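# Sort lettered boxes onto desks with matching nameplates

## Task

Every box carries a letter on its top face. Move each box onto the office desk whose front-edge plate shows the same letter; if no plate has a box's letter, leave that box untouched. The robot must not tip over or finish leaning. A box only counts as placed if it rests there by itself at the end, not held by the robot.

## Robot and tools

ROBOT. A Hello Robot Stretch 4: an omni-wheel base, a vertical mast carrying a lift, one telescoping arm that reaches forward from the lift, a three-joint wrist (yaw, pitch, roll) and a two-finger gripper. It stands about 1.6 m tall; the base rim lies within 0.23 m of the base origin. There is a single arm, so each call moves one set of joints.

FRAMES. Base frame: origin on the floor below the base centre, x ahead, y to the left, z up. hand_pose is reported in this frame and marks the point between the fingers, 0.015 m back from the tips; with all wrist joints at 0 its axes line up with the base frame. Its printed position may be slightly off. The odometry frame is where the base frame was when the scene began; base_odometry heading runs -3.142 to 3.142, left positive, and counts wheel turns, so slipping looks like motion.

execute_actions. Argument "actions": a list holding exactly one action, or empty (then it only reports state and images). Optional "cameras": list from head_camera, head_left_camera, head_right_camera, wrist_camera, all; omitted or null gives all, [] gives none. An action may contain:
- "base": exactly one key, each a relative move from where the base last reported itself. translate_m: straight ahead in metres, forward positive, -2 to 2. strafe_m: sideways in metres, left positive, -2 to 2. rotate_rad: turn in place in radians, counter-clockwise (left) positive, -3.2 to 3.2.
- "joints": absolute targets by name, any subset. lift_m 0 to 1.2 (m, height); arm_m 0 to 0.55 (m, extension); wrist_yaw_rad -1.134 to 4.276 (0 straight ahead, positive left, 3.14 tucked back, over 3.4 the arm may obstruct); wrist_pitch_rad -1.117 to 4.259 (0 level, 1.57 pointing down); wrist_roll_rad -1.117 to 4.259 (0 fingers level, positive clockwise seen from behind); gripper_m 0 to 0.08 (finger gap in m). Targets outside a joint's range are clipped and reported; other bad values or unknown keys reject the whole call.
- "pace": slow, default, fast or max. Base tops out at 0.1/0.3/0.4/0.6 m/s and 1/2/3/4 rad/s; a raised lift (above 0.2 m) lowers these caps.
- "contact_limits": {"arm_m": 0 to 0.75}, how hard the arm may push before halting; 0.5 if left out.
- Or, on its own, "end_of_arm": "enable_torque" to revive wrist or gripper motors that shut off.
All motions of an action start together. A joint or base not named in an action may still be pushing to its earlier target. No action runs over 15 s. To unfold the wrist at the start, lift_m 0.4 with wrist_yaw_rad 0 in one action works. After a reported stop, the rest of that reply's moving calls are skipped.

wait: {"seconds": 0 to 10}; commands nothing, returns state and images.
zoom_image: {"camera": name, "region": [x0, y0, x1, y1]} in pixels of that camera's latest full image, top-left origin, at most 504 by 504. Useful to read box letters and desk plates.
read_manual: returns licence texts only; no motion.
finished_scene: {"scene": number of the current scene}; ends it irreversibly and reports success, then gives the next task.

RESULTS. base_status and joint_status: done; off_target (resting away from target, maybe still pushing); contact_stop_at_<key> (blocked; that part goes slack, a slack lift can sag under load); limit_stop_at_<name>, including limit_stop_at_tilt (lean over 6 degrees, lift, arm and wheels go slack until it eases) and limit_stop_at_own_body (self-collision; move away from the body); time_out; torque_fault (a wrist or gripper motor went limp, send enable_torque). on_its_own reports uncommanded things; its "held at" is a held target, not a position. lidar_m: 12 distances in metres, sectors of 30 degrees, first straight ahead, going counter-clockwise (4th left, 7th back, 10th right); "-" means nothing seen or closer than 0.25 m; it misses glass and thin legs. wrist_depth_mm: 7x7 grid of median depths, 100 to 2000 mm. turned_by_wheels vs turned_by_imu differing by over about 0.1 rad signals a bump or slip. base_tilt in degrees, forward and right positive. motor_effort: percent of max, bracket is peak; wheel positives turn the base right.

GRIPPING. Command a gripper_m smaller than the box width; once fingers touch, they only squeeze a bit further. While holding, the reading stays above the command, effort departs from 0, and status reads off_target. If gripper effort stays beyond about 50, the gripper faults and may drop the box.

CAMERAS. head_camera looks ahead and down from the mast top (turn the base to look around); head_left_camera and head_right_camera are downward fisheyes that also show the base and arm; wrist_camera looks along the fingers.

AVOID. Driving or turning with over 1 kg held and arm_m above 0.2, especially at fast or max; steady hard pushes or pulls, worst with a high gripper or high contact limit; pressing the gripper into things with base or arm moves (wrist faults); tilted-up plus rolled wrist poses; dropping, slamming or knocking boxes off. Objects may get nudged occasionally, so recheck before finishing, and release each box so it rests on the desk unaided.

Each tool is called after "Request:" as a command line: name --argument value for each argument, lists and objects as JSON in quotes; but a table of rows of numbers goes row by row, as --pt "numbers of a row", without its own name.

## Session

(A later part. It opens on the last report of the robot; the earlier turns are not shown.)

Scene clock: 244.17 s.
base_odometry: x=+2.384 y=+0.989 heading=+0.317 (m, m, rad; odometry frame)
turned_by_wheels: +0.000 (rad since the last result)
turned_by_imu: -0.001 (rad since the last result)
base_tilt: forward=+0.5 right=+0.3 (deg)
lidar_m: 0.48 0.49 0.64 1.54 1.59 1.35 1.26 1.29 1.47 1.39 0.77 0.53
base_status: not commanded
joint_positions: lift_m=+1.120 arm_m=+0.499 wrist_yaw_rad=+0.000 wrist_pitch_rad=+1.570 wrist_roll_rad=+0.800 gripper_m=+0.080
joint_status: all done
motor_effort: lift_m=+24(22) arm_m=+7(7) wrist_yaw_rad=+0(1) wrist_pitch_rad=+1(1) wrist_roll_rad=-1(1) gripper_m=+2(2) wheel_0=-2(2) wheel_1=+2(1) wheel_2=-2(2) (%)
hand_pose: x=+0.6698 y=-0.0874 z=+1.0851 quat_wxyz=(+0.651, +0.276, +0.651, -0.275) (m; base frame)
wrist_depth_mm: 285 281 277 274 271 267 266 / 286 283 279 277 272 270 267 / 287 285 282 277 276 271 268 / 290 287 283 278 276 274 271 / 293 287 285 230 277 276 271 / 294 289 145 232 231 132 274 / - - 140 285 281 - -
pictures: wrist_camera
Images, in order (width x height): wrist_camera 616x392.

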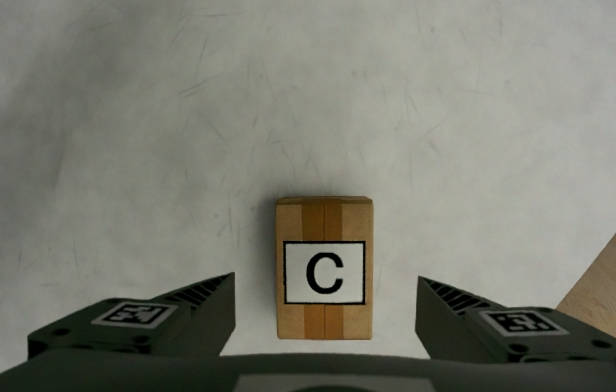

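Box C is resting on desk C. Next is K. I'll retract, turn around, move toward the wall to line up with the gap, and drive 1.45 m into the corridor. That should put me level with K's lateral position on desk F.

Request:
execute_actions --actions '[{"joints":{"arm_m":0.0}}]' --cameras '[]'

Request:
execute_actions --actions '[{"base":{"translate_m":-0.68},"joints":{"lift_m":0.9,"wrist_roll_rad":0}}]' --cameras '[]'

Request:
execute_actions --actions '[{"base":{"rotate_rad":3.2}}]' --cameras '[]'

Request:
execute_actions --actions '[{"base":{"strafe_m":-1.0}}]' --cameras '["head_camera"]'

Scene clock: 252.50 s.
base_odometry: x=+2.384 y=+0.989 heading=+0.317 (m, m, rad; odometry frame)
turned_by_wheels: +0.000 (rad since the last result)
turned_by_imu: -0.002 (rad since the last result)
base_tilt: forward=+0.4 right=+0.4 (deg)
lidar_m: 0.48 0.49 0.65 1.51 1.56 1.35 1.25 1.26 1.47 1.35 0.77 0.54
base_status: not commanded
joint_positions: lift_m=+1.120 arm_m=+0.001 wrist_yaw_rad=+0.000 wrist_pitch_rad=+1.570 wrist_roll_rad=+0.800 gripper_m=+0.080
joint_status: all done
motor_effort: lift_m=+24(24) arm_m=-7(5) wrist_yaw_rad=-1(0) wrist_pitch_rad=+1(1) wrist_roll_rad=-1(1) gripper_m=+1(1) wheel_0=-2(2) wheel_1=+1(1) wheel_2=-1(2) (%)
hand_pose: x=+0.1721 y=-0.0874 z=+1.0851 quat_wxyz=(+0.651, +0.276, +0.651, -0.275) (m; base frame)
wrist_depth_mm: 1229 1229 1229 1229 1205 1160 1160 / 1281 1229 1229 1229 1205 1182 1160 / 1255 1255 1229 1205 1205 1229 1160 / 1229 1255 1205 1229 1205 1182 1182 / 1281 1281 1255 1025 1008 1182 1205 / 1281 1281 145 1042 1025 132 1205 / - - 141 1229 1229 - -
pictures: none
No camera images: the call's "cameras" was empty. Leave "cameras" out to get every camera's image.

Scene clock: 256.27 s.
base_odometry: x=+1.738 y=+0.777 heading=+0.317 (m, m, rad; odometry frame)
turned_by_wheels: +0.000 (rad since the last result)
turned_by_imu: +0.000 (rad since the last result)
base_tilt: forward=+0.5 right=+0.3 (deg)
lidar_m: 1.16 1.19 1.60 1.50 1.59 0.63 0.57 0.59 0.80 1.41 1.46 1.23
base_status: done
joint_positions: lift_m=+0.900 arm_m=+0.001 wrist_yaw_rad=+0.000 wrist_pitch_rad=+1.570 wrist_roll_rad=+0.000 gripper_m=+0.080
joint_status: all done
motor_effort: lift_m=+14(27) arm_m=-6(7) wrist_yaw_rad=-1(1) wrist_pitch_rad=+1(1) wrist_roll_rad=-2(7) gripper_m=+0(0) wheel_0=-1(3) wheel_1=+1(6) wheel_2=-2(9) (%)
hand_pose: x=+0.1721 y=-0.0874 z=+0.8659 quat_wxyz=(+0.707, +0.000, +0.707, +0.000) (m; base frame)
wrist_depth_mm: 1042 1025 1008 1008 991 960 960 / 1025 1042 1025 991 991 991 976 / 1042 1008 991 1008 976 991 976 / 1008 1025 1025 991 1025 976 991 / 1042 1042 798 798 1008 1008 1008 / 1060 1060 145 809 820 133 991 / - - 140 809 1008 - -
pictures: none
No camera images: the call's "cameras" was empty. Leave "cameras" out to get every camera's image.

Scene clock: 259.23 s.
base_odometry: x=+1.737 y=+0.777 heading=-2.766 (m, m, rad; odometry frame)
turned_by_wheels: +3.200 (rad since the last result)
turned_by_imu: +3.125 (rad since the last result)
base_tilt: forward=+0.4 right=+0.3 (deg)
lidar_m: 0.56 0.61 0.84 1.43 1.48 1.26 1.19 1.21 1.56 1.50 1.58 0.61
base_status: done
joint_positions: lift_m=+0.900 arm_m=+0.001 wrist_yaw_rad=+0.000 wrist_pitch_rad=+1.570 wrist_roll_rad=+0.000 gripper_m=+0.080
joint_status: not commanded
motor_effort: lift_m=+14(15) arm_m=-7(7) wrist_yaw_rad=-1(0) wrist_pitch_rad=+3(2) wrist_roll_rad=-2(1) gripper_m=+1(0) wheel_0=-2(5) wheel_1=+0(7) wheel_2=+1(7) (%)
hand_pose: x=+0.1722 y=-0.0874 z=+0.8659 quat_wxyz=(+0.707, +0.000, +0.707, +0.000) (m; base frame)
wrist_depth_mm: 946 917 931 931 931 917 946 / 1042 1025 1008 1008 991 976 960 / 1025 1025 1025 1008 1008 976 976 / 1025 1025 1042 1008 991 991 991 / 1042 1025 820 798 991 976 991 / 1060 1042 145 809 809 132 991 / - - 141 809 1025 - -
pictures: none
No camera images: the call's "cameras" was empty. Leave "cameras" out to get every camera's image.

Scene clock: 263.90 s.
base_odometry: x=+1.371 y=+1.707 heading=-2.766 (m, m, rad; odometry frame)
turned_by_wheels: +0.000 (rad since the last result)
turned_by_imu: -0.007 (rad since the last result)
base_tilt: forward=+0.4 right=+0.3 (deg)
lidar_m: 1.78 0.75 0.86 2.20 1.71 1.24 1.29 0.74 0.49 0.49 0.54 0.77
base_status: done
joint_positions: lift_m=+0.900 arm_m=+0.001 wrist_yaw_rad=+0.000 wrist_pitch_rad=+1.570 wrist_roll_rad=+0.000 gripper_m=+0.080
joint_status: not commanded
motor_effort: lift_m=+14(15) arm_m=-7(7) wrist_yaw_rad=-2(1) wrist_pitch_rad=+1(3) wrist_roll_rad=-2(1) gripper_m=+2(0) wheel_0=+0(7) wheel_1=+0(8) wheel_2=+0(0) (%)
hand_pose: x=+0.1722 y=-0.0874 z=+0.8659 quat_wxyz=(+0.707, +0.000, +0.707, +0.000) (m; base frame)
wrist_depth_mm: 960 976 1008 1008 991 960 683 / 1008 1025 1008 1008 976 976 683 / 1042 1042 1025 1008 991 991 699 / 1025 1025 1008 1025 1008 1008 707 / 1042 1042 809 798 1008 991 699 / 1078 1042 145 798 820 132 683 / - - 140 809 1025 - -
pictures: head_camera
Images, in order (width x height): head_camera 420x560.

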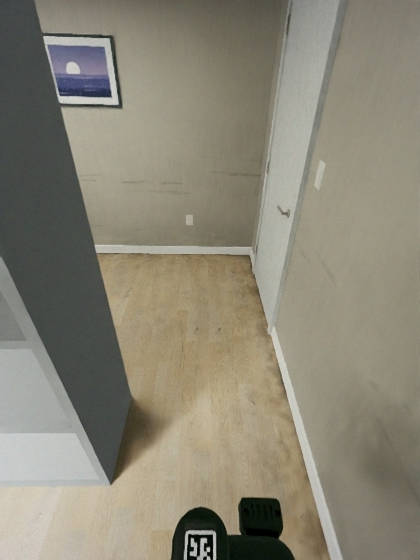

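I'm centred on the gap, with the right wall at 0.49 m. I'll drive 1.45 m and then turn left toward desk F.

Request:
execute_actions --actions '[{"base":{"translate_m":1.45}}]' --cameras '[]'

Request:
execute_actions --actions '[{"base":{"rotate_rad":1.61}}]' --cameras '["head_camera"]'

Scene clock: 272.73 s.
base_odometry: x=+0.022 y=+1.176 heading=-2.767 (m, m, rad; odometry frame)
turned_by_wheels: +0.000 (rad since the last result)
turned_by_imu: -0.008 (rad since the last result)
base_tilt: forward=+0.4 right=+0.4 (deg)
lidar_m: 1.33 1.41 1.87 1.68 0.61 0.64 2.35 0.73 0.52 0.49 0.48 0.67
base_status: done
joint_positions: lift_m=+0.900 arm_m=+0.001 wrist_yaw_rad=+0.000 wrist_pitch_rad=+1.570 wrist_roll_rad=+0.000 gripper_m=+0.080
joint_status: not commanded
motor_effort: lift_m=+15(15) arm_m=-6(7) wrist_yaw_rad=-1(1) wrist_pitch_rad=+0(0) wrist_roll_rad=-1(2) gripper_m=+1(0) wheel_0=-1(7) wheel_1=+0(7) wheel_2=-1(9) (%)
hand_pose: x=+0.1721 y=-0.0874 z=+0.8659 quat_wxyz=(+0.707, +0.000, +0.707, +0.000) (m; base frame)
wrist_depth_mm: 1025 1008 1008 991 976 866 597 / 1025 1025 1008 1008 1008 891 609 / 1042 1042 1008 991 991 917 615 / 1025 1025 1008 991 1008 904 615 / 1042 1042 809 798 1008 946 634 / 1060 1025 145 798 820 132 627 / - - 141 820 1025 - -
pictures: none
No camera images: the call's "cameras" was empty. Leave "cameras" out to get every camera's image.

Scene clock: 274.87 s.
base_odometry: x=+0.022 y=+1.176 heading=-1.156 (m, m, rad; odometry frame)
turned_by_wheels: +1.610 (rad since the last result)
turned_by_imu: +1.572 (rad since the last result)
base_tilt: forward=+0.4 right=+0.2 (deg)
lidar_m: 1.47 0.59 0.65 1.89 0.72 0.53 0.48 0.49 0.72 1.33 1.40 1.92
base_status: done
joint_positions: lift_m=+0.900 arm_m=+0.001 wrist_yaw_rad=+0.000 wrist_pitch_rad=+1.570 wrist_roll_rad=+0.000 gripper_m=+0.080
joint_status: not commanded
motor_effort: lift_m=+15(15) arm_m=-6(7) wrist_yaw_rad=-1(2) wrist_pitch_rad=+1(1) wrist_roll_rad=-1(2) gripper_m=+1(0) wheel_0=-1(6) wheel_1=+1(7) wheel_2=+1(5) (%)
hand_pose: x=+0.1722 y=-0.0874 z=+0.8659 quat_wxyz=(+0.707, +0.000, +0.707, +0.000) (m; base frame)
wrist_depth_mm: 609 878 1025 991 991 976 976 / 778 931 1008 991 991 976 960 / 1042 1025 1025 991 1008 960 976 / 1060 1025 1008 991 991 976 991 / 1060 1025 809 798 1008 1025 991 / 1042 1025 145 798 820 132 991 / - - 141 809 1025 - -
pictures: head_camera
Images, in order (width x height): head_camera 420x560.

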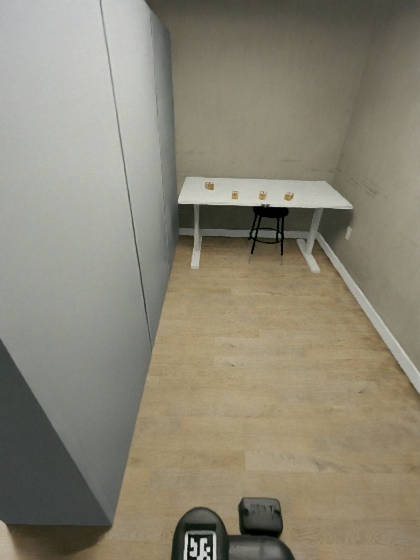

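The desk edge is about 2.35 m ahead. I'll drive 1.9 m, then plan the reach, because K sits deep on the desk.

Request:
execute_actions --actions '[{"base":{"translate_m":1.9}}]' --cameras '["head_camera","head_left_camera"]'

Scene clock: 287.13 s.
base_odometry: x=+0.787 y=-0.563 heading=-1.156 (m, m, rad; odometry frame)
turned_by_wheels: +0.000 (rad since the last result)
turned_by_imu: -0.010 (rad since the last result)
base_tilt: forward=+0.4 right=+0.3 (deg)
lidar_m: 0.54 0.53 0.38 0.35 0.36 0.53 2.39 1.95 1.41 1.35 0.75 0.55
base_status: done
joint_positions: lift_m=+0.900 arm_m=+0.001 wrist_yaw_rad=+0.000 wrist_pitch_rad=+1.570 wrist_roll_rad=+0.000 gripper_m=+0.080
joint_status: not commanded
motor_effort: lift_m=+15(15) arm_m=-6(6) wrist_yaw_rad=-1(2) wrist_pitch_rad=+0(0) wrist_roll_rad=-2(1) gripper_m=-1(2) wheel_0=+1(5) wheel_1=-1(4) wheel_2=+2(9) (%)
hand_pose: x=+0.1721 y=-0.0874 z=+0.8659 quat_wxyz=(+0.707, +0.000, +0.707, +0.000) (m; base frame)
wrist_depth_mm: 603 854 1008 976 991 991 991 / 609 878 1025 1008 991 960 976 / 609 878 1025 1008 991 976 991 / 615 878 1025 1008 1025 991 991 / 615 891 809 788 991 991 976 / 609 715 145 798 831 133 991 / - - 141 809 1008 - -
pictures: head_camera, head_left_camera
Images, in order (width x height): head_camera 420x560, head_left_camera 420x672.

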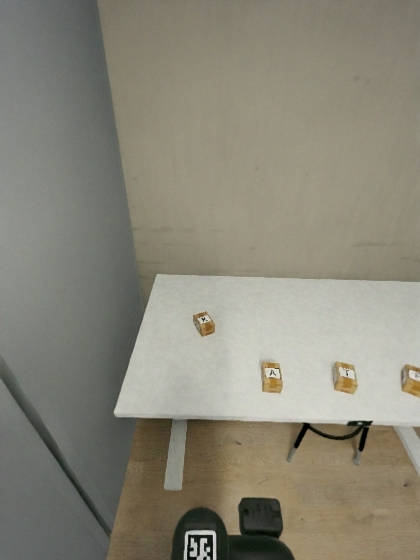

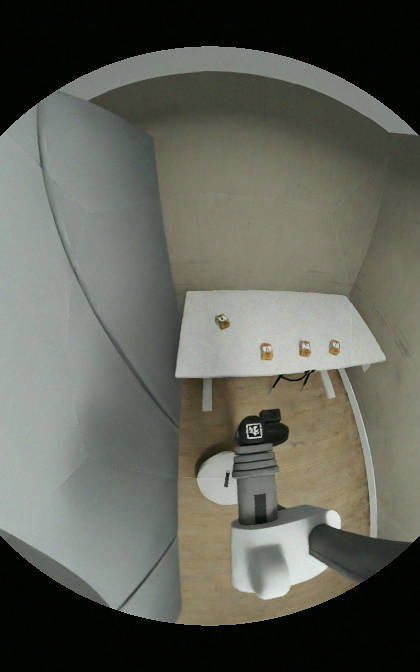

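K is about 0.94 m ahead and 0.03 m to the left. Strafing left would bring the base too close to the partition. Instead I'll rotate the wrist yaw by about 1.9 rad, which swings the hand 8 cm forward and about 3 cm left, and counter-roll to keep the gripper's orientation. Then I'll creep forward 0.18 m, which keeps the base clear of the desk foot, and extend.

Request:
execute_actions --actions '[{"base":{"translate_m":0.18},"joints":{"wrist_yaw_rad":1.9,"wrist_roll_rad":1.9},"pace":"slow"}]' --cameras '[]'

Request:
execute_actions --actions '[{"joints":{"arm_m":0.5},"pace":"slow","contact_limits":{"arm_m":0.2}}]' --cameras '["wrist_camera","head_camera"]'

Scene clock: 298.93 s.
base_odometry: x=+0.860 y=-0.728 heading=-1.156 (m, m, rad; odometry frame)
turned_by_wheels: +0.000 (rad since the last result)
turned_by_imu: -0.003 (rad since the last result)
base_tilt: forward=+0.5 right=+0.3 (deg)
lidar_m: 0.35 0.39 0.36 0.34 0.37 0.52 1.47 1.91 1.41 1.31 0.51 0.37
base_status: done
joint_positions: lift_m=+0.900 arm_m=+0.001 wrist_yaw_rad=+1.900 wrist_pitch_rad=+1.570 wrist_roll_rad=+1.900 gripper_m=+0.080
joint_status: all done
motor_effort: lift_m=+15(15) arm_m=-6(6) wrist_yaw_rad=+0(4) wrist_pitch_rad=+0(3) wrist_roll_rad=+1(7) gripper_m=+2(1) wheel_0=+2(4) wheel_1=+0(3) wheel_2=-1(2) (%)
hand_pose: x=+0.2547 y=+0.0283 z=+0.8659 quat_wxyz=(+0.707, +0.000, +0.707, +0.000) (m; base frame)
wrist_depth_mm: 296 291 287 285 281 276 273 / 297 293 289 286 283 279 276 / 449 647 1025 1008 976 976 960 / 449 699 1042 991 991 991 976 / 473 640 1042 809 798 991 976 / 449 530 145 809 798 133 1008 / - - 140 809 788 - -
pictures: none
No camera images: the call's "cameras" was empty. Leave "cameras" out to get every camera's image.

Scene clock: 305.20 s.
base_odometry: x=+0.860 y=-0.728 heading=-1.156 (m, m, rad; odometry frame)
turned_by_wheels: +0.000 (rad since the last result)
turned_by_imu: -0.002 (rad since the last result)
base_tilt: forward=+0.4 right=+0.3 (deg)
lidar_m: 0.36 0.36 0.35 0.34 0.38 0.53 1.46 1.92 1.43 1.34 0.52 0.38
base_status: not commanded
joint_positions: lift_m=+0.900 arm_m=+0.499 wrist_yaw_rad=+1.900 wrist_pitch_rad=+1.570 wrist_roll_rad=+1.900 gripper_m=+0.080
joint_status: all done
motor_effort: lift_m=+15(15) arm_m=+7(6) wrist_yaw_rad=+0(1) wrist_pitch_rad=-3(1) wrist_roll_rad=+1(2) gripper_m=+0(0) wheel_0=+2(2) wheel_1=+0(0) wheel_2=-1(1) (%)
contact_limits: arm_m 0.2
hand_pose: x=+0.7524 y=+0.0283 z=+0.8659 quat_wxyz=(+0.707, +0.000, +0.707, +0.000) (m; base frame)
wrist_depth_mm: 293 291 285 282 278 274 271 / 294 291 287 283 281 276 272 / 298 294 290 286 283 278 274 / 301 297 293 289 283 282 278 / 303 300 294 242 238 285 281 / 307 301 145 293 239 132 - / - - 140 296 293 - -
pictures: head_camera, wrist_camera
Images, in order (width x height): head_camera 420x560, wrist_camera 616x392.

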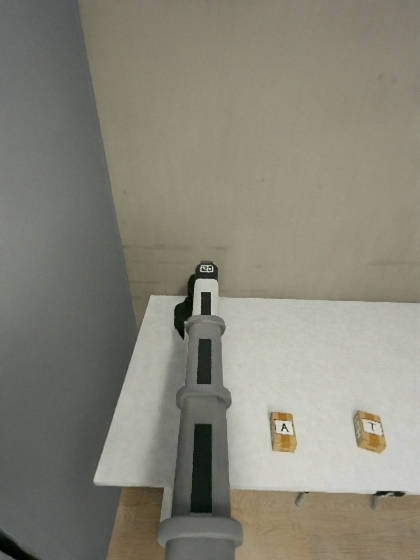

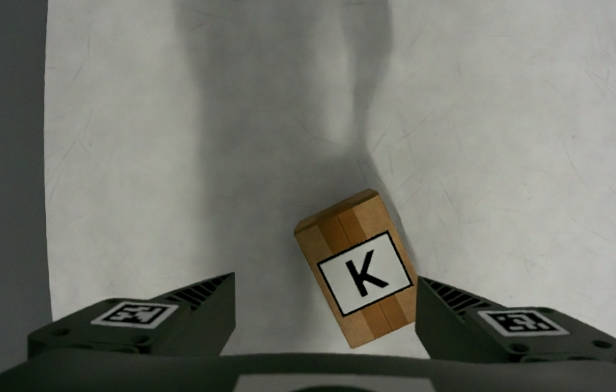

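The letter K is confirmed. The box is rotated about 0.42 rad counter-clockwise and sits about 2.5 cm to the right of the hand. Reducing yaw to 1.6 shifts the hand right by that amount, and setting roll to 1.6 - 0.42 = 1.18 matches the box's angle.

Request:
execute_actions --actions '[{"joints":{"wrist_yaw_rad":1.6,"wrist_roll_rad":1.18,"arm_m":0.508},"pace":"slow"}]' --cameras '["wrist_camera"]'

Scene clock: 311.50 s.
base_odometry: x=+0.860 y=-0.728 heading=-1.156 (m, m, rad; odometry frame)
turned_by_wheels: +0.000 (rad since the last result)
turned_by_imu: -0.002 (rad since the last result)
base_tilt: forward=+0.4 right=+0.3 (deg)
lidar_m: 0.35 0.37 0.38 0.34 0.37 0.51 1.43 1.92 1.42 1.34 0.53 0.39
base_status: not commanded
joint_positions: lift_m=+0.900 arm_m=+0.507 wrist_yaw_rad=+1.600 wrist_pitch_rad=+1.570 wrist_roll_rad=+1.180 gripper_m=+0.080
joint_status: all done
motor_effort: lift_m=+15(15) arm_m=+7(2) wrist_yaw_rad=-3(5) wrist_pitch_rad=+2(0) wrist_roll_rad=-2(5) gripper_m=+0(1) wheel_0=+2(2) wheel_1=+0(0) wheel_2=-1(1) (%)
hand_pose: x=+0.7651 y=+0.0027 z=+0.8659 quat_wxyz=(+0.692, -0.147, +0.692, +0.148) (m; base frame)
wrist_depth_mm: 384 291 289 283 281 276 272 / 298 293 290 286 282 278 274 / 300 294 291 287 286 279 277 / 300 298 293 289 285 282 278 / 304 300 296 241 287 283 281 / 309 300 145 242 289 132 - / - - 140 245 291 - -
pictures: wrist_camera
Images, in order (width x height): wrist_camera 616x392.

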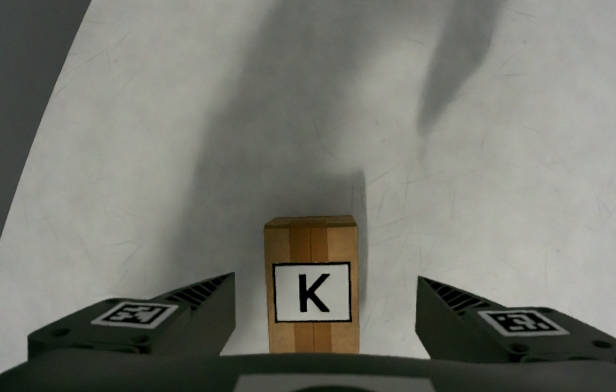

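The angle matches now, but the box is about 8 mm left of centre, which leaves the left finger very little clearance. I'll adjust yaw and roll by +0.09 each to centre it, then descend and grip the same way as for C.

Request:
execute_actions --actions '[{"joints":{"wrist_yaw_rad":1.69,"wrist_roll_rad":1.27},"pace":"slow"}]' --cameras '[]'

Request:
execute_actions --actions '[{"joints":{"lift_m":0.78},"pace":"slow"}]' --cameras '[]'

Request:
execute_actions --actions '[{"joints":{"gripper_m":0.03}}]' --cameras '["wrist_camera"]'

Scene clock: 315.70 s.
base_odometry: x=+0.860 y=-0.728 heading=-1.156 (m, m, rad; odometry frame)
turned_by_wheels: +0.000 (rad since the last result)
turned_by_imu: -0.001 (rad since the last result)
base_tilt: forward=+0.4 right=+0.4 (deg)
lidar_m: 0.35 0.38 0.35 0.33 0.36 0.53 1.48 1.92 1.41 1.34 0.52 0.38
base_status: not commanded
joint_positions: lift_m=+0.900 arm_m=+0.507 wrist_yaw_rad=+1.690 wrist_pitch_rad=+1.570 wrist_roll_rad=+1.270 gripper_m=+0.080
joint_status: all done
motor_effort: lift_m=+15(15) arm_m=+7(7) wrist_yaw_rad=+1(3) wrist_pitch_rad=+0(2) wrist_roll_rad=+2(5) gripper_m=-1(1) wheel_0=+2(2) wheel_1=+0(0) wheel_2=-1(1) (%)
hand_pose: x=+0.7645 y=+0.0105 z=+0.8659 quat_wxyz=(+0.692, -0.147, +0.692, +0.148) (m; base frame)
wrist_depth_mm: 384 291 287 285 281 274 272 / 379 293 289 285 281 278 273 / 300 296 290 287 283 279 276 / 303 298 293 289 285 281 278 / 306 300 294 242 287 282 281 / 309 300 145 242 290 132 - / - - 140 244 290 - -
pictures: none
No camera images: the call's "cameras" was empty. Leave "cameras" out to get every camera's image.

Scene clock: 317.53 s.
base_odometry: x=+0.860 y=-0.728 heading=-1.156 (m, m, rad; odometry frame)
turned_by_wheels: +0.000 (rad since the last result)
turned_by_imu: -0.001 (rad since the last result)
base_tilt: forward=+0.4 right=+0.3 (deg)
lidar_m: 0.35 0.38 0.37 0.36 0.36 0.53 1.46 1.89 1.40 1.35 0.53 0.36
base_status: not commanded
joint_positions: lift_m=+0.780 arm_m=+0.507 wrist_yaw_rad=+1.690 wrist_pitch_rad=+1.570 wrist_roll_rad=+1.270 gripper_m=+0.080
joint_status: all done
motor_effort: lift_m=+14(14) arm_m=+7(7) wrist_yaw_rad=+0(0) wrist_pitch_rad=+1(0) wrist_roll_rad=+1(1) gripper_m=+1(0) wheel_0=+2(2) wheel_1=+0(0) wheel_2=-1(1) (%)
hand_pose: x=+0.7645 y=+0.0105 z=+0.7460 quat_wxyz=(+0.692, -0.147, +0.692, +0.148) (m; base frame)
wrist_depth_mm: 173 170 168 165 163 161 - / 174 172 169 167 165 162 160 / 175 172 170 168 166 163 162 / 177 174 172 169 167 165 163 / 178 176 173 160 168 166 164 / 180 175 122 121 120 132 - / - - 123 121 121 - -
pictures: none
No camera images: the call's "cameras" was empty. Leave "cameras" out to get every camera's image.

Scene clock: 318.53 s.
base_odometry: x=+0.860 y=-0.728 heading=-1.156 (m, m, rad; odometry frame)
turned_by_wheels: +0.000 (rad since the last result)
turned_by_imu: +0.000 (rad since the last result)
base_tilt: forward=+0.5 right=+0.3 (deg)
lidar_m: 0.36 0.39 0.37 0.34 0.37 0.49 1.45 1.93 1.42 1.36 0.52 0.38
base_status: not commanded
joint_positions: lift_m=+0.780 arm_m=+0.507 wrist_yaw_rad=+1.690 wrist_pitch_rad=+1.570 wrist_roll_rad=+1.270 gripper_m=+0.059
joint_status: gripper_m off_target (ended at +0.059, target +0.030)
on_its_own: gripper_m is held at +0.053, not at your +0.030, by its contact guard: the fingers met something
motor_effort: lift_m=+14(13) arm_m=+7(7) wrist_yaw_rad=-1(0) wrist_pitch_rad=+1(4) wrist_roll_rad=+1(1) gripper_m=-41(46) wheel_0=+2(2) wheel_1=+0(0) wheel_2=-1(1) (%)
hand_pose: x=+0.7645 y=+0.0105 z=+0.7460 quat_wxyz=(+0.692, -0.147, +0.692, +0.148) (m; base frame)
wrist_depth_mm: 173 171 168 166 164 161 - / 174 171 169 167 164 163 161 / 175 173 170 168 166 163 162 / 177 175 172 169 167 165 163 / 178 176 173 164 167 166 163 / 180 177 122 121 120 166 - / - - - 122 120 - -
pictures: wrist_camera
Images, in order (width x height): wrist_camera 616x392.

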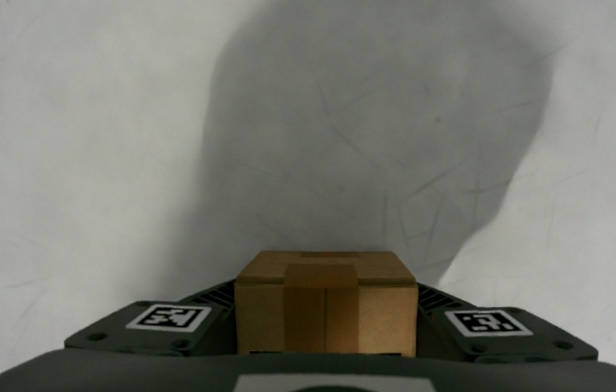

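K is gripped at 0.059 m with effort -41. I'll lift, retract the arm, reverse 2.08 m up the corridor, turn left 1.61 rad to face the gap, and drive 1.45 m through it. I don't know desk K's height yet, so I'll measure it with the wrist depth camera before reaching over.

Request:
execute_actions --actions '[{"joints":{"lift_m":0.9},"pace":"slow"}]' --cameras '[]'

Request:
execute_actions --actions '[{"joints":{"arm_m":0.0}}]' --cameras '[]'

Request:
execute_actions --actions '[{"base":{"translate_m":-2.0}}]' --cameras '[]'

Request:
execute_actions --actions '[{"base":{"rotate_rad":1.61},"pace":"slow"}]' --cameras '["head_camera"]'

Scene clock: 327.20 s.
base_odometry: x=+0.860 y=-0.728 heading=-1.156 (m, m, rad; odometry frame)
turned_by_wheels: +0.000 (rad since the last result)
turned_by_imu: -0.002 (rad since the last result)
base_tilt: forward=+0.5 right=+0.3 (deg)
lidar_m: 0.34 0.37 0.38 0.35 0.38 0.55 1.49 1.88 1.40 1.34 0.52 0.38
base_status: not commanded
joint_positions: lift_m=+0.900 arm_m=+0.507 wrist_yaw_rad=+1.690 wrist_pitch_rad=+1.570 wrist_roll_rad=+1.270 gripper_m=+0.059
joint_status: all done
on_its_own: gripper_m is held at +0.053, not at your +0.030, by its contact guard: the fingers met something
motor_effort: lift_m=+24(20) arm_m=+7(7) wrist_yaw_rad=+0(0) wrist_pitch_rad=+1(0) wrist_roll_rad=+1(1) gripper_m=-42(40) wheel_0=+2(2) wheel_1=+0(0) wheel_2=-1(1) (%)
hand_pose: x=+0.7645 y=+0.0105 z=+0.8651 quat_wxyz=(+0.692, -0.147, +0.692, +0.148) (m; base frame)
wrist_depth_mm: 379 290 286 282 278 274 272 / 379 291 287 282 281 276 273 / 297 296 290 287 281 278 274 / 300 297 291 287 285 281 277 / 304 300 294 163 286 283 278 / 306 300 122 121 120 283 282 / - - - 121 120 - -
pictures: none
No camera images: the call's "cameras" was empty. Leave "cameras" out to get every camera's image.

Scene clock: 329.77 s.
base_odometry: x=+0.860 y=-0.728 heading=-1.156 (m, m, rad; odometry frame)
turned_by_wheels: +0.000 (rad since the last result)
turned_by_imu: -0.001 (rad since the last result)
base_tilt: forward=+0.5 right=+0.3 (deg)
lidar_m: 0.35 0.39 0.36 0.34 0.38 0.53 1.46 1.89 1.39 1.35 0.53 0.36
base_status: not commanded
joint_positions: lift_m=+0.900 arm_m=+0.001 wrist_yaw_rad=+1.690 wrist_pitch_rad=+1.570 wrist_roll_rad=+1.270 gripper_m=+0.059
joint_status: all done
on_its_own: gripper_m is held at +0.053, not at your +0.030, by its contact guard: the fingers met something
motor_effort: lift_m=+24(24) arm_m=-7(8) wrist_yaw_rad=+0(0) wrist_pitch_rad=+0(1) wrist_roll_rad=+1(1) gripper_m=-40(42) wheel_0=+2(2) wheel_1=+0(0) wheel_2=-1(1) (%)
hand_pose: x=+0.2589 y=+0.0105 z=+0.8651 quat_wxyz=(+0.692, -0.147, +0.692, +0.148) (m; base frame)
wrist_depth_mm: 392 496 289 285 282 276 273 / 424 564 904 960 282 278 276 / 469 668 1008 991 1008 279 278 / 504 723 1025 1025 991 976 634 / 554 831 842 164 991 991 976 / 603 820 122 121 120 991 976 / - - - 122 120 - -
pictures: none
No camera images: the call's "cameras" was empty. Leave "cameras" out to get every camera's image.

Scene clock: 337.93 s.
base_odometry: x=+0.054 y=+1.103 heading=-1.156 (m, m, rad; odometry frame)
turned_by_wheels: +0.000 (rad since the last result)
turned_by_imu: +0.003 (rad since the last result)
base_tilt: forward=+0.4 right=+0.3 (deg)
lidar_m: 1.48 0.53 0.54 2.13 0.84 0.61 0.58 0.57 0.82 1.35 1.40 1.96
base_status: done
joint_positions: lift_m=+0.900 arm_m=+0.001 wrist_yaw_rad=+1.690 wrist_pitch_rad=+1.570 wrist_roll_rad=+1.270 gripper_m=+0.059
joint_status: not commanded
on_its_own: gripper_m is held at +0.053, not at your +0.030, by its contact guard: the fingers met something
motor_effort: lift_m=+23(24) arm_m=-6(7) wrist_yaw_rad=-1(1) wrist_pitch_rad=+2(1) wrist_roll_rad=+1(1) gripper_m=-42(43) wheel_0=+0(5) wheel_1=+1(4) wheel_2=+0(9) (%)
hand_pose: x=+0.2588 y=+0.0105 z=+0.8652 quat_wxyz=(+0.692, -0.147, +0.692, +0.148) (m; base frame)
wrist_depth_mm: 1025 564 798 1008 960 960 946 / 1042 1025 991 991 991 976 946 / 1042 1025 1025 991 991 960 960 / 1060 1042 1025 1008 1008 976 960 / 1060 1042 842 163 1008 991 976 / 1078 1060 122 121 120 991 991 / - - - 122 120 - -
pictures: none
No camera images: the call's "cameras" was empty. Leave "cameras" out to get every camera's image.

Scene clock: 340.83 s.
base_odometry: x=+0.054 y=+1.103 heading=+0.454 (m, m, rad; odometry frame)
turned_by_wheels: +1.610 (rad since the last result)
turned_by_imu: +1.571 (rad since the last result)
base_tilt: forward=+0.5 right=+0.4 (deg)
lidar_m: 1.89 0.80 0.59 0.53 0.57 0.87 1.32 1.42 2.02 1.29 0.54 0.54
base_status: done
joint_positions: lift_m=+0.900 arm_m=+0.001 wrist_yaw_rad=+1.690 wrist_pitch_rad=+1.570 wrist_roll_rad=+1.270 gripper_m=+0.059
joint_status: not commanded
on_its_own: gripper_m is held at +0.053, not at your +0.030, by its contact guard: the fingers met something
motor_effort: lift_m=+24(23) arm_m=-7(6) wrist_yaw_rad=+0(2) wrist_pitch_rad=+1(3) wrist_roll_rad=+1(0) gripper_m=-42(42) wheel_0=-1(5) wheel_1=-2(4) wheel_2=-2(3) (%)
hand_pose: x=+0.2588 y=+0.0105 z=+0.8652 quat_wxyz=(+0.692, -0.147, +0.692, +0.148) (m; base frame)
wrist_depth_mm: 627 809 1008 976 976 960 960 / 661 904 991 991 976 976 946 / 741 1025 1008 991 991 960 798 / 809 1025 1025 991 991 991 707 / 878 1042 842 164 991 991 788 / 976 1078 122 121 120 991 976 / - - - 121 120 - -
pictures: head_camera
Images, in order (width x height): head_camera 420x560.

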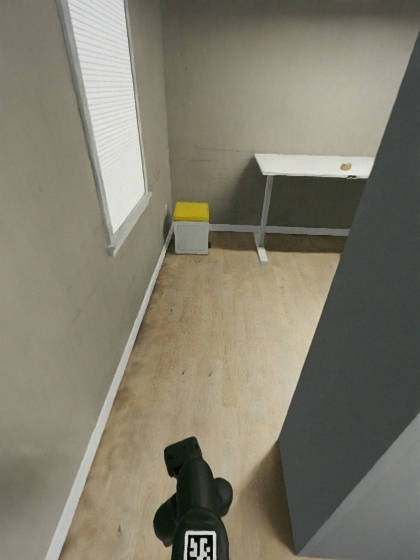

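Box C is still visible on desk C. The left wall is at 0.53 m, so I'll nudge left 0.07 m, go through the gap, and turn right toward desk K while raising the lift.

Request:
execute_actions --actions '[{"base":{"strafe_m":0.07}}]' --cameras '[]'

Request:
execute_actions --actions '[{"base":{"translate_m":1.6}}]' --cameras '[]'

Request:
execute_actions --actions '[{"base":{"rotate_rad":-1.61},"pace":"slow"}]' --cameras '["head_camera"]'

Scene clock: 345.53 s.
base_odometry: x=+0.023 y=+1.166 heading=+0.454 (m, m, rad; odometry frame)
turned_by_wheels: +0.000 (rad since the last result)
turned_by_imu: -0.001 (rad since the last result)
base_tilt: forward=+0.4 right=+0.3 (deg)
lidar_m: 1.68 0.71 0.54 0.49 0.49 0.74 1.34 1.44 2.01 1.29 0.58 0.62
base_status: done
joint_positions: lift_m=+0.900 arm_m=+0.001 wrist_yaw_rad=+1.690 wrist_pitch_rad=+1.570 wrist_roll_rad=+1.270 gripper_m=+0.059
joint_status: not commanded
on_its_own: gripper_m is held at +0.053, not at your +0.030, by its contact guard: the fingers met something
motor_effort: lift_m=+23(24) arm_m=-7(6) wrist_yaw_rad=-1(0) wrist_pitch_rad=+1(1) wrist_roll_rad=+1(1) gripper_m=-40(42) wheel_0=+1(8) wheel_1=+1(7) wheel_2=-1(0) (%)
hand_pose: x=+0.2588 y=+0.0105 z=+0.8652 quat_wxyz=(+0.692, -0.147, +0.692, +0.148) (m; base frame)
wrist_depth_mm: 549 699 991 991 991 960 946 / 585 809 1008 1008 976 960 946 / 640 891 1025 991 991 960 946 / 723 1008 1042 1008 991 976 831 / 768 1042 842 164 1008 976 842 / 854 1042 122 121 120 991 976 / - - - 121 120 - -
pictures: none
No camera images: the call's "cameras" was empty. Leave "cameras" out to get every camera's image.

Scene clock: 352.33 s.
base_odometry: x=+1.462 y=+1.867 heading=+0.453 (m, m, rad; odometry frame)
turned_by_wheels: +0.000 (rad since the last result)
turned_by_imu: -0.008 (rad since the last result)
base_tilt: forward=+0.4 right=+0.3 (deg)
lidar_m: 1.15 0.58 0.43 0.40 0.43 0.67 2.04 0.91 1.12 2.53 1.36 1.10
base_status: done
joint_positions: lift_m=+0.900 arm_m=+0.001 wrist_yaw_rad=+1.690 wrist_pitch_rad=+1.570 wrist_roll_rad=+1.270 gripper_m=+0.059
joint_status: not commanded
on_its_own: gripper_m is held at +0.053, not at your +0.030, by its contact guard: the fingers met something
motor_effort: lift_m=+23(24) arm_m=-6(6) wrist_yaw_rad=-1(1) wrist_pitch_rad=+1(1) wrist_roll_rad=+1(1) gripper_m=-40(42) wheel_0=-1(6) wheel_1=-1(4) wheel_2=+0(9) (%)
hand_pose: x=+0.2588 y=+0.0105 z=+0.8652 quat_wxyz=(+0.692, -0.147, +0.692, +0.148) (m; base frame)
wrist_depth_mm: 480 621 917 1008 976 976 960 / 508 691 991 1008 976 960 960 / 564 788 1025 991 991 976 976 / 627 917 1008 1008 1008 976 976 / 699 1025 842 164 1008 976 976 / 768 1008 122 121 120 1008 991 / - - - 121 120 - -
pictures: none
No camera images: the call's "cameras" was empty. Leave "cameras" out to get every camera's image.

Scene clock: 355.23 s.
base_odometry: x=+1.462 y=+1.867 heading=-1.156 (m, m, rad; odometry frame)
turned_by_wheels: -1.610 (rad since the last result)
turned_by_imu: -1.573 (rad since the last result)
base_tilt: forward=+0.4 right=+0.3 (deg)
lidar_m: 2.52 1.42 1.12 1.16 0.61 0.43 0.41 0.42 0.65 1.77 0.90 1.08
base_status: done
joint_positions: lift_m=+0.900 arm_m=+0.001 wrist_yaw_rad=+1.690 wrist_pitch_rad=+1.570 wrist_roll_rad=+1.270 gripper_m=+0.059
joint_status: not commanded
on_its_own: gripper_m is held at +0.053, not at your +0.030, by its contact guard: the fingers met something
motor_effort: lift_m=+23(24) arm_m=-6(6) wrist_yaw_rad=+0(1) wrist_pitch_rad=+0(3) wrist_roll_rad=+1(1) gripper_m=-42(43) wheel_0=+2(5) wheel_1=+2(6) wheel_2=+2(3) (%)
hand_pose: x=+0.2588 y=+0.0105 z=+0.8652 quat_wxyz=(+0.692, -0.147, +0.692, +0.148) (m; base frame)
wrist_depth_mm: 1042 1025 1025 991 960 976 976 / 1042 1025 1008 1008 976 976 931 / 1060 1008 1025 1008 991 976 946 / 1060 1042 1008 1008 1008 991 960 / 1078 1060 842 164 1008 976 960 / 1078 1060 122 121 120 976 976 / - - - 121 120 - -
pictures: head_camera
Images, in order (width x height): head_camera 420x560.

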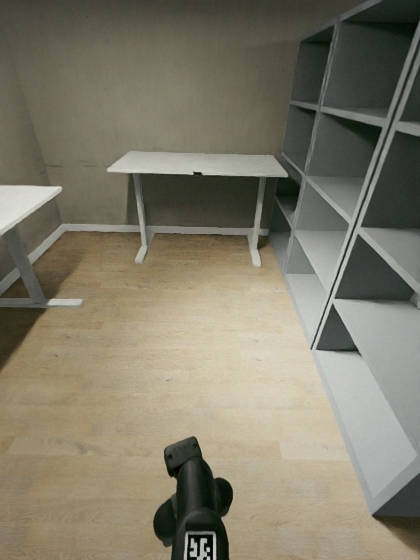

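Desk K is straight ahead at 2.52 m. I'll drive until the edge is about 0.5 m away. Desk K's height is still unknown, so I'll raise the lift to its 1.2 m maximum first, then reach with a light contact limit.

Request:
execute_actions --actions '[{"base":{"translate_m":2.0}}]' --cameras '[]'

Request:
execute_actions --actions '[{"joints":{"lift_m":1.2}}]' --cameras '[]'

Request:
execute_actions --actions '[{"joints":{"arm_m":0.48},"pace":"slow","contact_limits":{"arm_m":0.15}}]' --cameras '["wrist_camera","head_camera"]'

Scene clock: 368.43 s.
base_odometry: x=+2.268 y=+0.037 heading=-1.156 (m, m, rad; odometry frame)
turned_by_wheels: +0.000 (rad since the last result)
turned_by_imu: -0.010 (rad since the last result)
base_tilt: forward=+0.4 right=+0.3 (deg)
lidar_m: 0.50 0.54 0.76 1.01 1.05 1.43 2.45 1.09 0.76 0.73 0.74 0.53
base_status: done
joint_positions: lift_m=+0.900 arm_m=+0.001 wrist_yaw_rad=+1.690 wrist_pitch_rad=+1.570 wrist_roll_rad=+1.270 gripper_m=+0.059
joint_status: not commanded
on_its_own: gripper_m is held at +0.053, not at your +0.030, by its contact guard: the fingers met something
motor_effort: lift_m=+23(23) arm_m=-6(7) wrist_yaw_rad=-2(2) wrist_pitch_rad=+1(0) wrist_roll_rad=+1(1) gripper_m=-40(43) wheel_0=+0(5) wheel_1=-1(4) wheel_2=+0(7) (%)
hand_pose: x=+0.2588 y=+0.0105 z=+0.8652 quat_wxyz=(+0.692, -0.147, +0.692, +0.148) (m; base frame)
wrist_depth_mm: 1042 1025 991 976 976 960 946 / 1025 1025 1008 991 976 976 960 / 1025 1025 1025 991 976 991 946 / 1060 1025 1008 1008 991 976 960 / 1060 1060 831 164 991 991 976 / 1078 1042 122 121 120 991 976 / - - - 122 120 - -
pictures: none
No camera images: the call's "cameras" was empty. Leave "cameras" out to get every camera's image.

Scene clock: 370.73 s.
base_odometry: x=+2.268 y=+0.037 heading=-1.156 (m, m, rad; odometry frame)
turned_by_wheels: +0.000 (rad since the last result)
turned_by_imu: -0.001 (rad since the last result)
base_tilt: forward=+0.4 right=+0.3 (deg)
lidar_m: 0.51 0.58 0.75 1.02 1.07 1.43 2.45 1.06 0.79 0.75 0.74 0.56
base_status: not commanded
joint_positions: lift_m=+1.200 arm_m=+0.001 wrist_yaw_rad=+1.690 wrist_pitch_rad=+1.570 wrist_roll_rad=+1.270 gripper_m=+0.059
joint_status: all done
on_its_own: gripper_m is held at +0.053, not at your +0.030, by its contact guard: the fingers met something
motor_effort: lift_m=+24(27) arm_m=-6(6) wrist_yaw_rad=-1(1) wrist_pitch_rad=+3(0) wrist_roll_rad=+1(2) gripper_m=-42(41) wheel_0=+0(0) wheel_1=-1(1) wheel_2=+0(0) (%)
hand_pose: x=+0.2588 y=+0.0105 z=+1.1651 quat_wxyz=(+0.692, -0.147, +0.692, +0.148) (m; base frame)
wrist_depth_mm: 1336 1308 1308 1281 1255 1255 342 / 1366 1336 1336 1255 1308 1255 1205 / 1336 1308 1281 1308 1255 1255 1229 / 1397 1366 1336 1308 1255 1255 1255 / 1366 1366 1366 164 1308 1308 1205 / 1397 1366 122 121 120 1255 1205 / - - - 121 120 - -
pictures: none
No camera images: the call's "cameras" was empty. Leave "cameras" out to get every camera's image.

Scene clock: 376.80 s.
base_odometry: x=+2.268 y=+0.037 heading=-1.156 (m, m, rad; odometry frame)
turned_by_wheels: +0.000 (rad since the last result)
turned_by_imu: -0.002 (rad since the last result)
base_tilt: forward=+0.4 right=+0.4 (deg)
lidar_m: 0.49 0.53 0.76 1.01 1.06 1.44 2.46 1.08 0.77 0.73 0.74 0.52
base_status: not commanded
joint_positions: lift_m=+1.200 arm_m=+0.479 wrist_yaw_rad=+1.690 wrist_pitch_rad=+1.570 wrist_roll_rad=+1.270 gripper_m=+0.059
joint_status: all done
on_its_own: gripper_m is held at +0.053, not at your +0.030, by its contact guard: the fingers met something
motor_effort: lift_m=+24(24) arm_m=+7(5) wrist_yaw_rad=-2(0) wrist_pitch_rad=+3(1) wrist_roll_rad=+1(1) gripper_m=-41(43) wheel_0=+0(0) wheel_1=-1(1) wheel_2=+0(0) (%)
contact_limits: arm_m 0.15
hand_pose: x=+0.7365 y=+0.0105 z=+1.1651 quat_wxyz=(+0.692, -0.147, +0.692, +0.148) (m; base frame)
wrist_depth_mm: 364 362 355 351 345 342 336 / 368 364 359 355 347 343 340 / 370 368 362 357 351 345 342 / 375 368 362 359 355 347 343 / 377 370 368 163 353 349 347 / 382 375 122 121 120 349 349 / - - - 121 120 - -
pictures: head_camera, wrist_camera
Images, in order (width x height): head_camera 420x560, wrist_camera 616x392.

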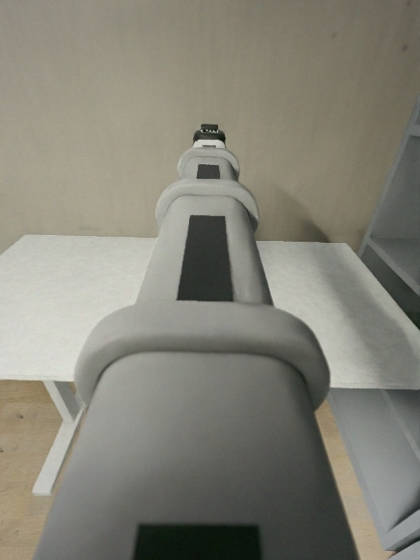

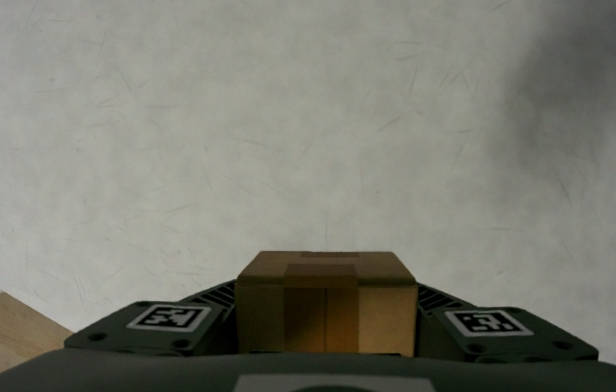

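There was no contact this time. The surface is 0.36 m below the camera, and the box rests at about 0.17 m. I'll lower 0.185 m to lift 1.015, release, and lift away.

Request:
execute_actions --actions '[{"joints":{"lift_m":1.015},"pace":"slow"}]' --cameras '[]'

Request:
execute_actions --actions '[{"joints":{"gripper_m":0.08}}]' --cameras '[]'

Request:
execute_actions --actions '[{"joints":{"lift_m":1.12},"pace":"slow"}]' --cameras '["wrist_camera"]'

Scene clock: 381.93 s.
base_odometry: x=+2.268 y=+0.037 heading=-1.156 (m, m, rad; odometry frame)
turned_by_wheels: +0.000 (rad since the last result)
turned_by_imu: -0.002 (rad since the last result)
base_tilt: forward=+0.4 right=+0.3 (deg)
lidar_m: 0.51 0.53 0.73 1.02 1.07 1.46 2.43 1.08 0.78 0.73 0.74 0.57
base_status: not commanded
joint_positions: lift_m=+1.015 arm_m=+0.479 wrist_yaw_rad=+1.690 wrist_pitch_rad=+1.570 wrist_roll_rad=+1.270 gripper_m=+0.059
joint_status: all done
on_its_own: gripper_m is held at +0.053, not at your +0.030, by its contact guard: the fingers met something
motor_effort: lift_m=+14(25) arm_m=+7(7) wrist_yaw_rad=-2(0) wrist_pitch_rad=+2(2) wrist_roll_rad=+1(1) gripper_m=-42(41) wheel_0=+0(0) wheel_1=-1(1) wheel_2=+0(0) (%)
hand_pose: x=+0.7365 y=+0.0105 z=+0.9809 quat_wxyz=(+0.692, -0.147, +0.692, +0.148) (m; base frame)
wrist_depth_mm: 177 175 173 170 167 166 - / 179 176 174 172 169 167 165 / 181 178 175 173 170 168 166 / 181 179 176 174 172 169 167 / 183 181 178 164 172 170 168 / 185 182 122 121 120 170 - / - - - 122 120 - -
pictures: none
No camera images: the call's "cameras" was empty. Leave "cameras" out to get every camera's image.

Scene clock: 382.87 s.
base_odometry: x=+2.268 y=+0.037 heading=-1.156 (m, m, rad; odometry frame)
turned_by_wheels: +0.000 (rad since the last result)
turned_by_imu: +0.000 (rad since the last result)
base_tilt: forward=+0.4 right=+0.4 (deg)
lidar_m: 0.49 0.56 0.74 1.00 1.06 1.41 2.43 1.07 0.78 0.74 0.75 0.52
base_status: not commanded
joint_positions: lift_m=+1.015 arm_m=+0.479 wrist_yaw_rad=+1.690 wrist_pitch_rad=+1.570 wrist_roll_rad=+1.270 gripper_m=+0.080
joint_status: all done
motor_effort: lift_m=+14(14) arm_m=+7(7) wrist_yaw_rad=-1(2) wrist_pitch_rad=+3(2) wrist_roll_rad=+1(1) gripper_m=+1(40) wheel_0=+0(0) wheel_1=-1(1) wheel_2=+0(0) (%)
hand_pose: x=+0.7365 y=+0.0105 z=+0.9809 quat_wxyz=(+0.692, -0.147, +0.692, +0.148) (m; base frame)
wrist_depth_mm: 178 175 173 170 169 166 - / 179 177 174 172 170 167 165 / 181 178 176 173 171 168 167 / 182 180 177 174 172 169 167 / 183 181 178 165 172 170 169 / 185 181 128 126 125 133 - / - - 127 127 125 - -
pictures: none
No camera images: the call's "cameras" was empty. Leave "cameras" out to get every camera's image.

Scene clock: 384.60 s.
base_odometry: x=+2.268 y=+0.037 heading=-1.156 (m, m, rad; odometry frame)
turned_by_wheels: +0.000 (rad since the last result)
turned_by_imu: -0.001 (rad since the last result)
base_tilt: forward=+0.5 right=+0.3 (deg)
lidar_m: 0.49 0.55 0.76 1.00 1.07 1.44 2.46 1.08 0.78 0.73 0.75 0.54
base_status: not commanded
joint_positions: lift_m=+1.120 arm_m=+0.479 wrist_yaw_rad=+1.690 wrist_pitch_rad=+1.570 wrist_roll_rad=+1.270 gripper_m=+0.080
joint_status: all done
motor_effort: lift_m=+24(29) arm_m=+7(7) wrist_yaw_rad=-1(1) wrist_pitch_rad=+3(3) wrist_roll_rad=+1(1) gripper_m=+1(1) wheel_0=+0(0) wheel_1=-1(1) wheel_2=+0(0) (%)
hand_pose: x=+0.7365 y=+0.0105 z=+1.0851 quat_wxyz=(+0.692, -0.147, +0.692, +0.148) (m; base frame)
wrist_depth_mm: 285 281 277 273 270 265 262 / 287 282 278 274 271 267 264 / 287 286 281 277 273 270 266 / 290 286 281 278 274 270 267 / 294 289 286 230 278 273 268 / 294 289 145 232 230 132 - / - - 140 232 256 - -
pictures: wrist_camera
Images, in order (width x height): wrist_camera 616x392.

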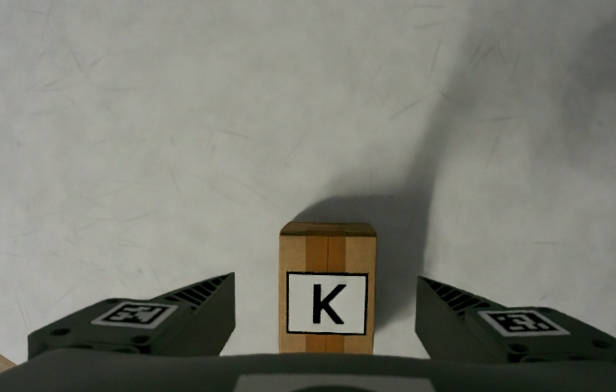

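Scene 1 is complete. K is on desk K and C is on desk C. F was already on desk F, and A and T match no plate, so I left them alone. I'll end the scene.

Request:
finished_scene --scene 1

The scene is finished: the task was done.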